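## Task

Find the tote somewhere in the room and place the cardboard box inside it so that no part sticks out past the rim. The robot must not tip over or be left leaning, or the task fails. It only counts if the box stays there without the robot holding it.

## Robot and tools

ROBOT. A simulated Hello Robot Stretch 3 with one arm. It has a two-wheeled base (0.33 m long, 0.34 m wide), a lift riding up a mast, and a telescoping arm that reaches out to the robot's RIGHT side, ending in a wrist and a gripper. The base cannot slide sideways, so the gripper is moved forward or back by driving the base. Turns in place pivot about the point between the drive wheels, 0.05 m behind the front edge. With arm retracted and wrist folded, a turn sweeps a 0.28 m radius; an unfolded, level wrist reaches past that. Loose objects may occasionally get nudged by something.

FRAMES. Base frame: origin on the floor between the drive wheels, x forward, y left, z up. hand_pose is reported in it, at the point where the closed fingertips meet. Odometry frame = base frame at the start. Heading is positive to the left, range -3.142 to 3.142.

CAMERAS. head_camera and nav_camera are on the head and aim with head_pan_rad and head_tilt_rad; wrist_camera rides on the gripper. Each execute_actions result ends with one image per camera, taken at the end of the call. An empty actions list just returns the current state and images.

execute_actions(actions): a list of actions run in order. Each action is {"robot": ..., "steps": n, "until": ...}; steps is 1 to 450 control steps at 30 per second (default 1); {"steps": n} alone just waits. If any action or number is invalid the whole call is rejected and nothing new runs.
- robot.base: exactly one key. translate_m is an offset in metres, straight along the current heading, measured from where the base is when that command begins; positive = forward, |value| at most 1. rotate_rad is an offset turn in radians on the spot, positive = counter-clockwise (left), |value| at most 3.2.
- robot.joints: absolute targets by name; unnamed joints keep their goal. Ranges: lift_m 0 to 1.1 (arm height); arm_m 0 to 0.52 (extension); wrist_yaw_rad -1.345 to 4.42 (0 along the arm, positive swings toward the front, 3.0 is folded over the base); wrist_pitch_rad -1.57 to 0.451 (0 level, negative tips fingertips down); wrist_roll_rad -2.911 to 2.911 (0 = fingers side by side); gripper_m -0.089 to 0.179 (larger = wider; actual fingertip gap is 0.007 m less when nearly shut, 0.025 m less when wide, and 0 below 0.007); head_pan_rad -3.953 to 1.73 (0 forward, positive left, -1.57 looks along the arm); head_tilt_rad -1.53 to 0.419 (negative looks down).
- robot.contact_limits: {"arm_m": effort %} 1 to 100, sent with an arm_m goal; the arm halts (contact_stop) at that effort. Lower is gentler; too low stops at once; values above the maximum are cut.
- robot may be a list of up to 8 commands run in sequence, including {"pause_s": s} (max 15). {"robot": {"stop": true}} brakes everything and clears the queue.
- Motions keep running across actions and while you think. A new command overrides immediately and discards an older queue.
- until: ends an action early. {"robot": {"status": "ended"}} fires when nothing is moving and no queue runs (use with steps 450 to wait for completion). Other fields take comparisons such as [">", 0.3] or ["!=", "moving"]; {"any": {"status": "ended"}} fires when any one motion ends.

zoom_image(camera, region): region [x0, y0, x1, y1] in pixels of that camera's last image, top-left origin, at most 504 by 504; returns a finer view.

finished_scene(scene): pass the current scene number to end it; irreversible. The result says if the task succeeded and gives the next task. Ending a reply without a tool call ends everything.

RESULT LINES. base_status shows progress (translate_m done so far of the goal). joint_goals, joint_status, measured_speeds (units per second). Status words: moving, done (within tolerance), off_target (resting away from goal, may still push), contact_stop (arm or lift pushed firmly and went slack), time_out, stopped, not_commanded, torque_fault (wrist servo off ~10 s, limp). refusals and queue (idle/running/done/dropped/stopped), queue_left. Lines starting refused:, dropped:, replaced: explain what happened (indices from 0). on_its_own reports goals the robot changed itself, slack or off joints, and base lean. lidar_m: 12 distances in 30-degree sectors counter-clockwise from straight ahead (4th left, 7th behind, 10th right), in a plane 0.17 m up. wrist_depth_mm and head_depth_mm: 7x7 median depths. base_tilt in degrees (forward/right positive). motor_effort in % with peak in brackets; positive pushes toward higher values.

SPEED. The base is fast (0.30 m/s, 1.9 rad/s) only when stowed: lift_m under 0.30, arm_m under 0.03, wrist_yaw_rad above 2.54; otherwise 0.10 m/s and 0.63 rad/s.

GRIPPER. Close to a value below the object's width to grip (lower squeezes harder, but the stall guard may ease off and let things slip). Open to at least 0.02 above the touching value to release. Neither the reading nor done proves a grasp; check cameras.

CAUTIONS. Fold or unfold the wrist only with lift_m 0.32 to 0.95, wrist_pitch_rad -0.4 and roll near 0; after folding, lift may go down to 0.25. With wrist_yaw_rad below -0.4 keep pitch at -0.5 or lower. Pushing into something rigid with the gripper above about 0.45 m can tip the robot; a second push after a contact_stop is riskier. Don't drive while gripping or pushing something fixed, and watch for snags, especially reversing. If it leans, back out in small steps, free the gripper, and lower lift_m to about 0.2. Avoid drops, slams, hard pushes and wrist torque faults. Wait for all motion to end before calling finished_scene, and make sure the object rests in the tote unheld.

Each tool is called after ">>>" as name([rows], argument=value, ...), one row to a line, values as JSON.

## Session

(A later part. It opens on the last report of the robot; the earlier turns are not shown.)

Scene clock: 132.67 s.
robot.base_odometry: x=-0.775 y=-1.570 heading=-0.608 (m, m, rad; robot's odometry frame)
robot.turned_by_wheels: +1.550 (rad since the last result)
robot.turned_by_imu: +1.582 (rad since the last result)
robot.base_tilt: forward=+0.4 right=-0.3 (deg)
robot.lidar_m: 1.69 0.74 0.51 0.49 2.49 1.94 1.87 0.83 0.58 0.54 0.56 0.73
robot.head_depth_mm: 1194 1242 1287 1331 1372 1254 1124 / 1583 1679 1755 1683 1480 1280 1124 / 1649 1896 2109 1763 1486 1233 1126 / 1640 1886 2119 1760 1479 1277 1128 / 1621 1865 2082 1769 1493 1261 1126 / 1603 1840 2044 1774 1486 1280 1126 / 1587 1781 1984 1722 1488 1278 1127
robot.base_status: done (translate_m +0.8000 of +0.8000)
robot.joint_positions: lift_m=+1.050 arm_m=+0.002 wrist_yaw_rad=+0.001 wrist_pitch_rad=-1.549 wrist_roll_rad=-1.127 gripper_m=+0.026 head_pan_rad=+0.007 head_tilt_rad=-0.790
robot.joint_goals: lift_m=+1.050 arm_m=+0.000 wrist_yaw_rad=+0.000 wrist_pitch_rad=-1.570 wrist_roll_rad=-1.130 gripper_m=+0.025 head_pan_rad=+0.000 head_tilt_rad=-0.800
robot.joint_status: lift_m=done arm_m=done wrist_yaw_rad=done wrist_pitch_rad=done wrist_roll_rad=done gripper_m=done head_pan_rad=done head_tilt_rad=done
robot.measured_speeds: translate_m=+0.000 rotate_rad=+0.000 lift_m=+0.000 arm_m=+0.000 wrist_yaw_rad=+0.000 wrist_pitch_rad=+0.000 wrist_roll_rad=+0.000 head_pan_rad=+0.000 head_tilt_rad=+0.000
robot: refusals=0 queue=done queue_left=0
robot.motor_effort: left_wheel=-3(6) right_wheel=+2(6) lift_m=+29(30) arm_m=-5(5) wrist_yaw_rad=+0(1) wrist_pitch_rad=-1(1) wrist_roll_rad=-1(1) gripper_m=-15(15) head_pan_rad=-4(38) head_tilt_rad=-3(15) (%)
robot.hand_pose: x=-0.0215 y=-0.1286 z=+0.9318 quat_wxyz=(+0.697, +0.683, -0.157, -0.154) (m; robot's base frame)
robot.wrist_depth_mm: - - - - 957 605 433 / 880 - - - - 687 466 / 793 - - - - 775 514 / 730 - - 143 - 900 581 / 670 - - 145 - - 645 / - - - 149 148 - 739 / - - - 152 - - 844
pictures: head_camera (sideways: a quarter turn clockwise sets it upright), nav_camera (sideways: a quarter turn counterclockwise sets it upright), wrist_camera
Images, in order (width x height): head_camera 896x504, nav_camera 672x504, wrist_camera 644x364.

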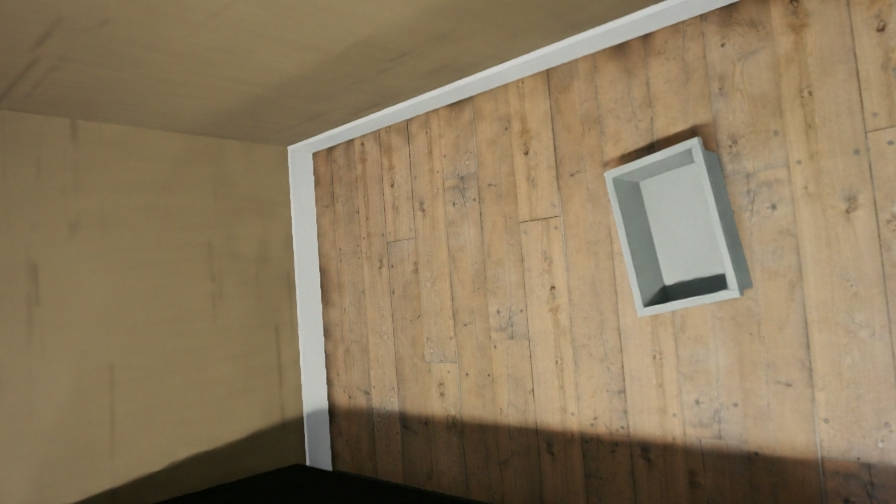

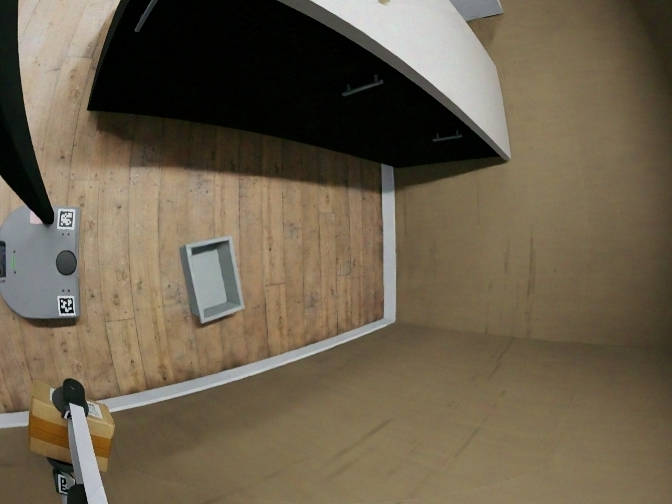

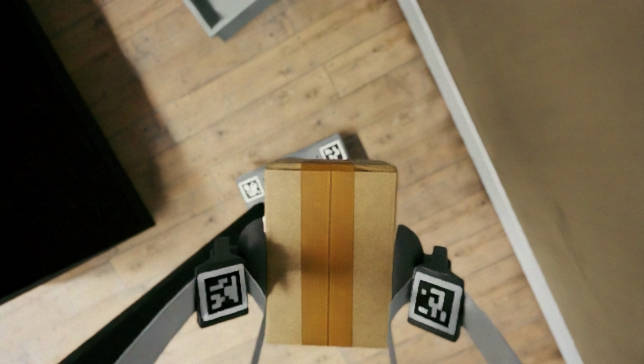

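>>> execute_actions([
  {"robot":[{"base":{"rotate_rad":1.55},"joints":{"head_pan_rad":-1.57,"head_tilt_rad":-1.1}},{"joints":{"arm_m":0.47,"wrist_roll_rad":-1.35}},{"joints":{"lift_m":0.5}}],"steps":450,"until":{"robot":{"status":"ended"}}},
  {"steps":200,"until":{"robot":{"status":"ended"}}},
])

Scene clock: 154.63 s.
robot.base_odometry: x=-0.775 y=-1.570 heading=+0.942 (m, m, rad; robot's odometry frame)
robot.turned_by_wheels: +1.550 (rad since the last result)
robot.turned_by_imu: +1.578 (rad since the last result)
robot.base_tilt: forward=+0.3 right=-0.2 (deg)
robot.lidar_m: 0.49 2.50 1.94 1.87 0.85 0.58 0.54 0.55 0.71 1.60 0.76 0.52
robot.head_depth_mm: 1176 1240 1298 1345 1278 1187 1118 / 1545 1633 1558 1426 1295 1189 - / 1894 1810 1549 1381 1296 - - / 1892 1809 1523 1373 1288 1218 - / 1862 1767 1569 1398 1292 1185 1093 / 1844 1765 1575 1413 1287 1182 1091 / 1806 1775 1574 1421 1288 1181 1090
robot.base_status: done (rotate_rad +1.5498 of +1.5500)
robot.joint_positions: lift_m=+0.500 arm_m=+0.470 wrist_yaw_rad=+0.001 wrist_pitch_rad=-1.548 wrist_roll_rad=-1.345 gripper_m=+0.026 head_pan_rad=-1.563 head_tilt_rad=-1.087
robot.joint_goals: lift_m=+0.500 arm_m=+0.470 wrist_yaw_rad=+0.000 wrist_pitch_rad=-1.570 wrist_roll_rad=-1.350 gripper_m=+0.025 head_pan_rad=-1.570 head_tilt_rad=-1.100
robot.joint_status: lift_m=done arm_m=done wrist_yaw_rad=done wrist_pitch_rad=done wrist_roll_rad=done gripper_m=done head_pan_rad=done head_tilt_rad=done
robot.measured_speeds: translate_m=+0.000 rotate_rad=+0.000 lift_m=+0.000 arm_m=+0.000 wrist_yaw_rad=+0.000 wrist_pitch_rad=+0.000 wrist_roll_rad=+0.000 head_pan_rad=+0.000 head_tilt_rad=+0.000
robot: refusals=0 queue=done queue_left=0
robot.motor_effort: left_wheel=-2(5) right_wheel=+3(6) lift_m=+23(30) arm_m=+3(3) wrist_yaw_rad=-1(1) wrist_pitch_rad=-1(1) wrist_roll_rad=-2(4) gripper_m=-14(15) head_pan_rad=-3(52) head_tilt_rad=-5(22) (%)
robot.hand_pose: x=-0.0214 y=-0.5965 z=+0.3821 quat_wxyz=(+0.710, +0.695, -0.080, -0.078) (m; robot's base frame)
robot.wrist_depth_mm: 521 509 507 499 513 484 491 / 522 522 518 505 502 494 502 / 543 525 523 511 525 508 505 / 545 538 529 143 518 524 515 / - 558 544 145 426 517 523 / - 571 - 148 148 541 528 / - 579 583 152 564 553 541
pictures: head_camera (sideways: a quarter turn clockwise sets it upright), nav_camera (sideways: a quarter turn counterclockwise sets it upright), wrist_camera
Images, in order (width x height): head_camera 896x504, nav_camera 672x504, wrist_camera 644x364.

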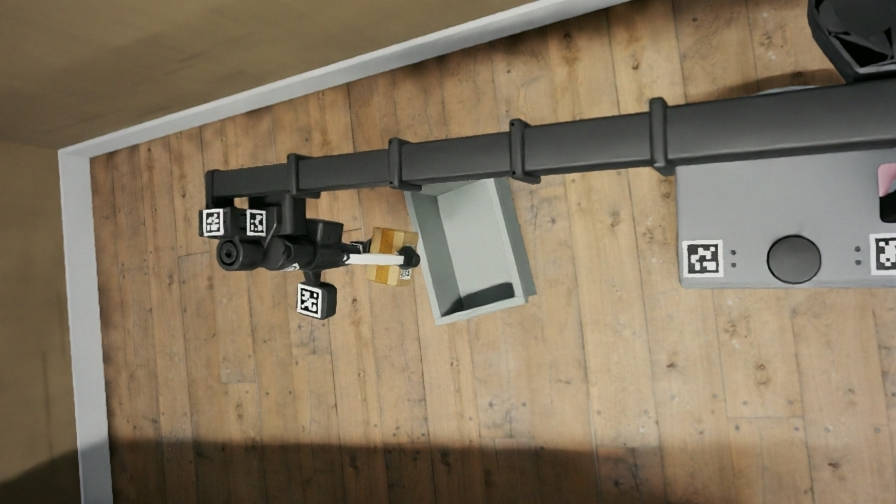

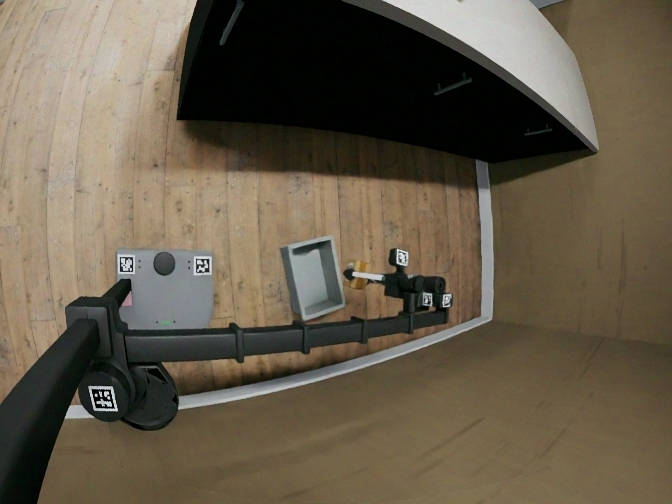

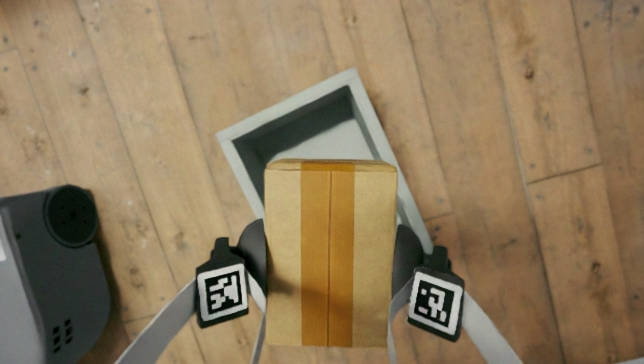

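>>> execute_actions([
  {"robot":{"joints":{"wrist_roll_rad":-1.79,"lift_m":0.34}},"steps":300,"until":{"robot":{"status":"ended"}}},
])

Scene clock: 162.87 s.
robot.base_odometry: x=-0.775 y=-1.570 heading=+0.942 (m, m, rad; robot's odometry frame)
robot.turned_by_wheels: +0.000 (rad since the last result)
robot.turned_by_imu: +0.001 (rad since the last result)
robot.base_tilt: forward=+0.3 right=-0.5 (deg)
robot.lidar_m: 0.49 2.50 1.95 1.87 0.85 0.58 0.54 0.55 0.71 1.60 0.76 0.52
robot.head_depth_mm: 1176 1234 1298 1343 1276 1185 1122 / 1558 1634 1553 1418 1299 1200 - / 1901 1778 1612 1422 1307 - - / 1884 1779 1622 1373 1290 1220 - / 1858 1772 1577 1403 1291 1184 1092 / 1824 1779 1572 1422 1284 1182 1091 / 1811 1763 1570 1417 1285 1179 1089
robot.base_status: done (rotate_rad +1.5498 of +1.5500)
robot.joint_positions: lift_m=+0.340 arm_m=+0.470 wrist_yaw_rad=+0.001 wrist_pitch_rad=-1.548 wrist_roll_rad=-1.784 gripper_m=+0.026 head_pan_rad=-1.563 head_tilt_rad=-1.087
robot.joint_goals: lift_m=+0.340 arm_m=+0.470 wrist_yaw_rad=+0.000 wrist_pitch_rad=-1.570 wrist_roll_rad=-1.790 gripper_m=+0.025 head_pan_rad=-1.570 head_tilt_rad=-1.100
robot.joint_status: lift_m=done arm_m=done wrist_yaw_rad=done wrist_pitch_rad=done wrist_roll_rad=done gripper_m=done head_pan_rad=done head_tilt_rad=done
robot.measured_speeds: translate_m=+0.000 rotate_rad=+0.000 lift_m=+0.000 arm_m=+0.000 wrist_yaw_rad=+0.000 wrist_pitch_rad=+0.000 wrist_roll_rad=+0.000 head_pan_rad=+0.000 head_tilt_rad=+0.000
robot: refusals=0 queue=done queue_left=0
robot.motor_effort: left_wheel=-3(2) right_wheel=+3(3) lift_m=+23(23) arm_m=+3(3) wrist_yaw_rad=+0(0) wrist_pitch_rad=-1(1) wrist_roll_rad=-3(4) gripper_m=-15(15) head_pan_rad=-4(4) head_tilt_rad=-4(6) (%)
robot.hand_pose: x=-0.0213 y=-0.5965 z=+0.2221 quat_wxyz=(+0.711, +0.695, +0.077, +0.075) (m; robot's base frame)
robot.wrist_depth_mm: 368 361 360 359 350 345 346 / 371 367 261 262 247 353 353 / 378 376 339 364 341 368 356 / 392 379 298 143 255 371 360 / 404 394 271 145 258 371 375 / 412 404 - 149 147 382 380 / 416 409 331 152 279 387 387
pictures: head_camera (sideways: a quarter turn clockwise sets it upright), nav_camera (sideways: a quarter turn counterclockwise sets it upright), wrist_camera
Images, in order (width x height): head_camera 896x504, nav_camera 672x504, wrist_camera 644x364.

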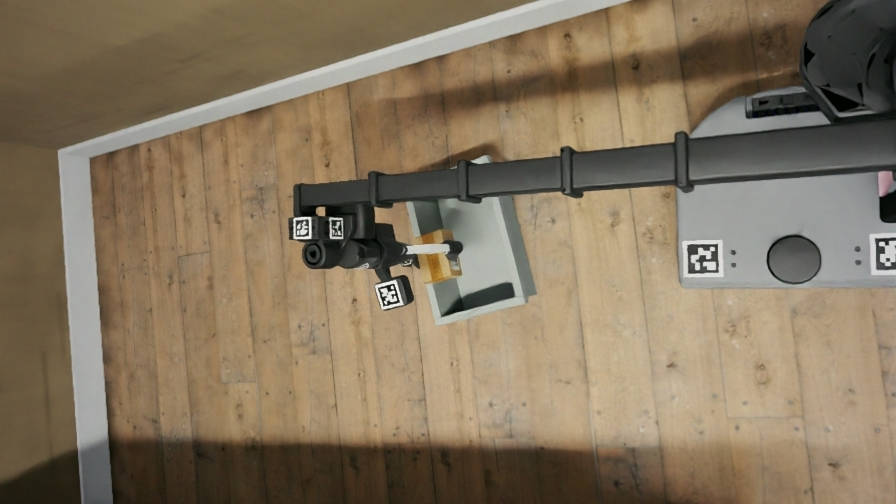

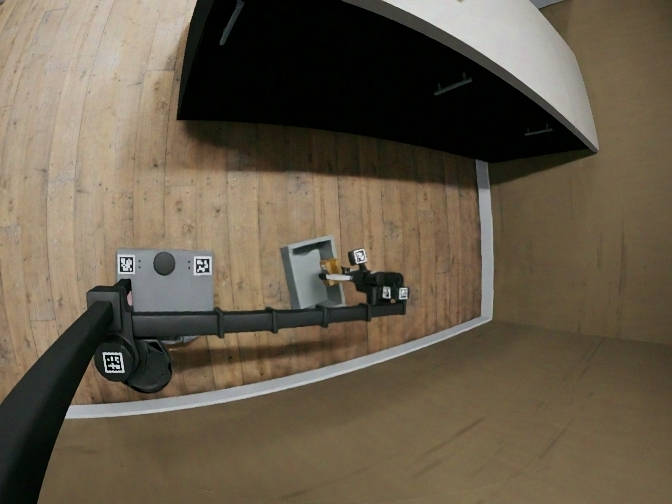

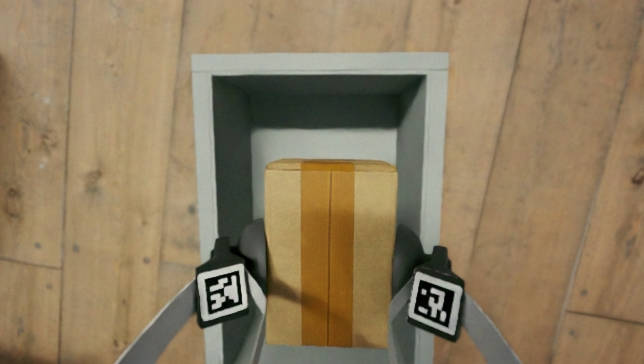

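Well centred.

>>> execute_actions([
  {"robot":[{"joints":{"lift_m":0.205}},{"joints":{"gripper_m":0.09}},{"pause_s":0.4},{"joints":{"lift_m":0.4}}],"steps":450,"until":{"robot":{"status":"ended"}}},
])

Scene clock: 171.90 s.
robot.base_odometry: x=-0.775 y=-1.570 heading=+0.942 (m, m, rad; robot's odometry frame)
robot.turned_by_wheels: +0.000 (rad since the last result)
robot.turned_by_imu: +0.001 (rad since the last result)
robot.base_tilt: forward=+0.3 right=-0.4 (deg)
robot.lidar_m: 0.49 2.49 1.95 1.87 0.85 0.58 0.54 0.55 0.71 1.60 0.76 0.52
robot.head_depth_mm: 1178 1236 1297 1344 1279 1183 1126 / 1555 1640 1552 1424 1292 1202 - / 1902 1781 1577 1399 1289 - - / 1875 1773 1592 1369 1291 1218 - / 1860 1777 1585 1396 1290 1181 1092 / 1836 1770 1580 1418 1287 1181 1092 / 1802 1772 1574 1416 1291 1178 1087
robot.base_status: done (rotate_rad +1.5498 of +1.5500)
robot.joint_positions: lift_m=+0.400 arm_m=+0.470 wrist_yaw_rad=+0.001 wrist_pitch_rad=-1.548 wrist_roll_rad=-1.784 gripper_m=+0.090 head_pan_rad=-1.563 head_tilt_rad=-1.087
robot.joint_goals: lift_m=+0.400 arm_m=+0.470 wrist_yaw_rad=+0.000 wrist_pitch_rad=-1.570 wrist_roll_rad=-1.790 gripper_m=+0.090 head_pan_rad=-1.570 head_tilt_rad=-1.100
robot.joint_status: lift_m=done arm_m=done wrist_yaw_rad=done wrist_pitch_rad=done wrist_roll_rad=done gripper_m=done head_pan_rad=done head_tilt_rad=done
robot.measured_speeds: translate_m=+0.000 rotate_rad=+0.000 lift_m=+0.000 arm_m=+0.000 wrist_yaw_rad=+0.000 wrist_pitch_rad=+0.000 wrist_roll_rad=+0.000 head_pan_rad=+0.000 head_tilt_rad=+0.000
robot: refusals=0 queue=done queue_left=0
robot.motor_effort: left_wheel=-2(3) right_wheel=+2(3) lift_m=+29(30) arm_m=+3(3) wrist_yaw_rad=-1(1) wrist_pitch_rad=-1(1) wrist_roll_rad=-3(3) gripper_m=-1(94) head_pan_rad=-3(4) head_tilt_rad=-4(5) (%)
robot.hand_pose: x=-0.0213 y=-0.5965 z=+0.2818 quat_wxyz=(+0.711, +0.695, +0.077, +0.075) (m; robot's base frame)
robot.wrist_depth_mm: 422 417 412 410 404 400 394 / 436 423 416 386 414 401 408 / 443 432 433 431 420 415 413 / 453 448 437 395 420 422 419 / 456 448 442 442 430 429 433 / 469 463 397 448 408 445 441 / 487 469 430 372 378 452 449
pictures: head_camera (sideways: a quarter turn clockwise sets it upright), nav_camera (sideways: a quarter turn counterclockwise sets it upright), wrist_camera
Images, in order (width x height): head_camera 896x504, nav_camera 672x504, wrist_camera 644x364.

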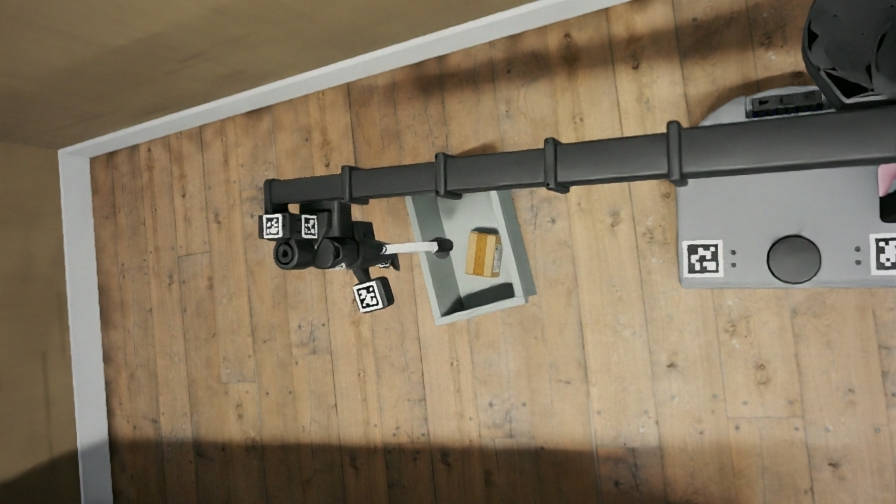

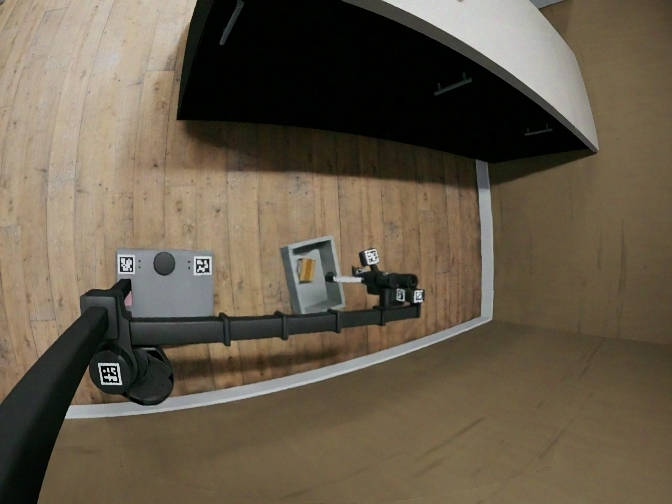

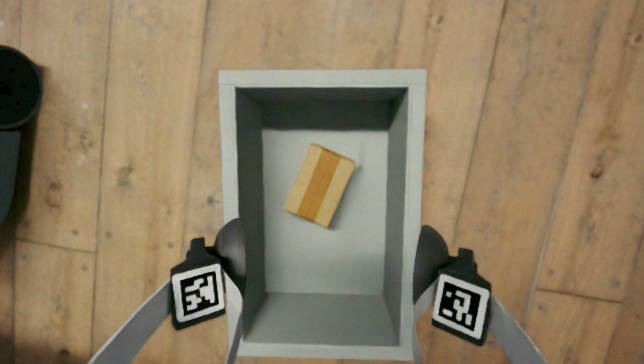

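>>> finished_scene(scene=2)

The scene is finished: the task was done.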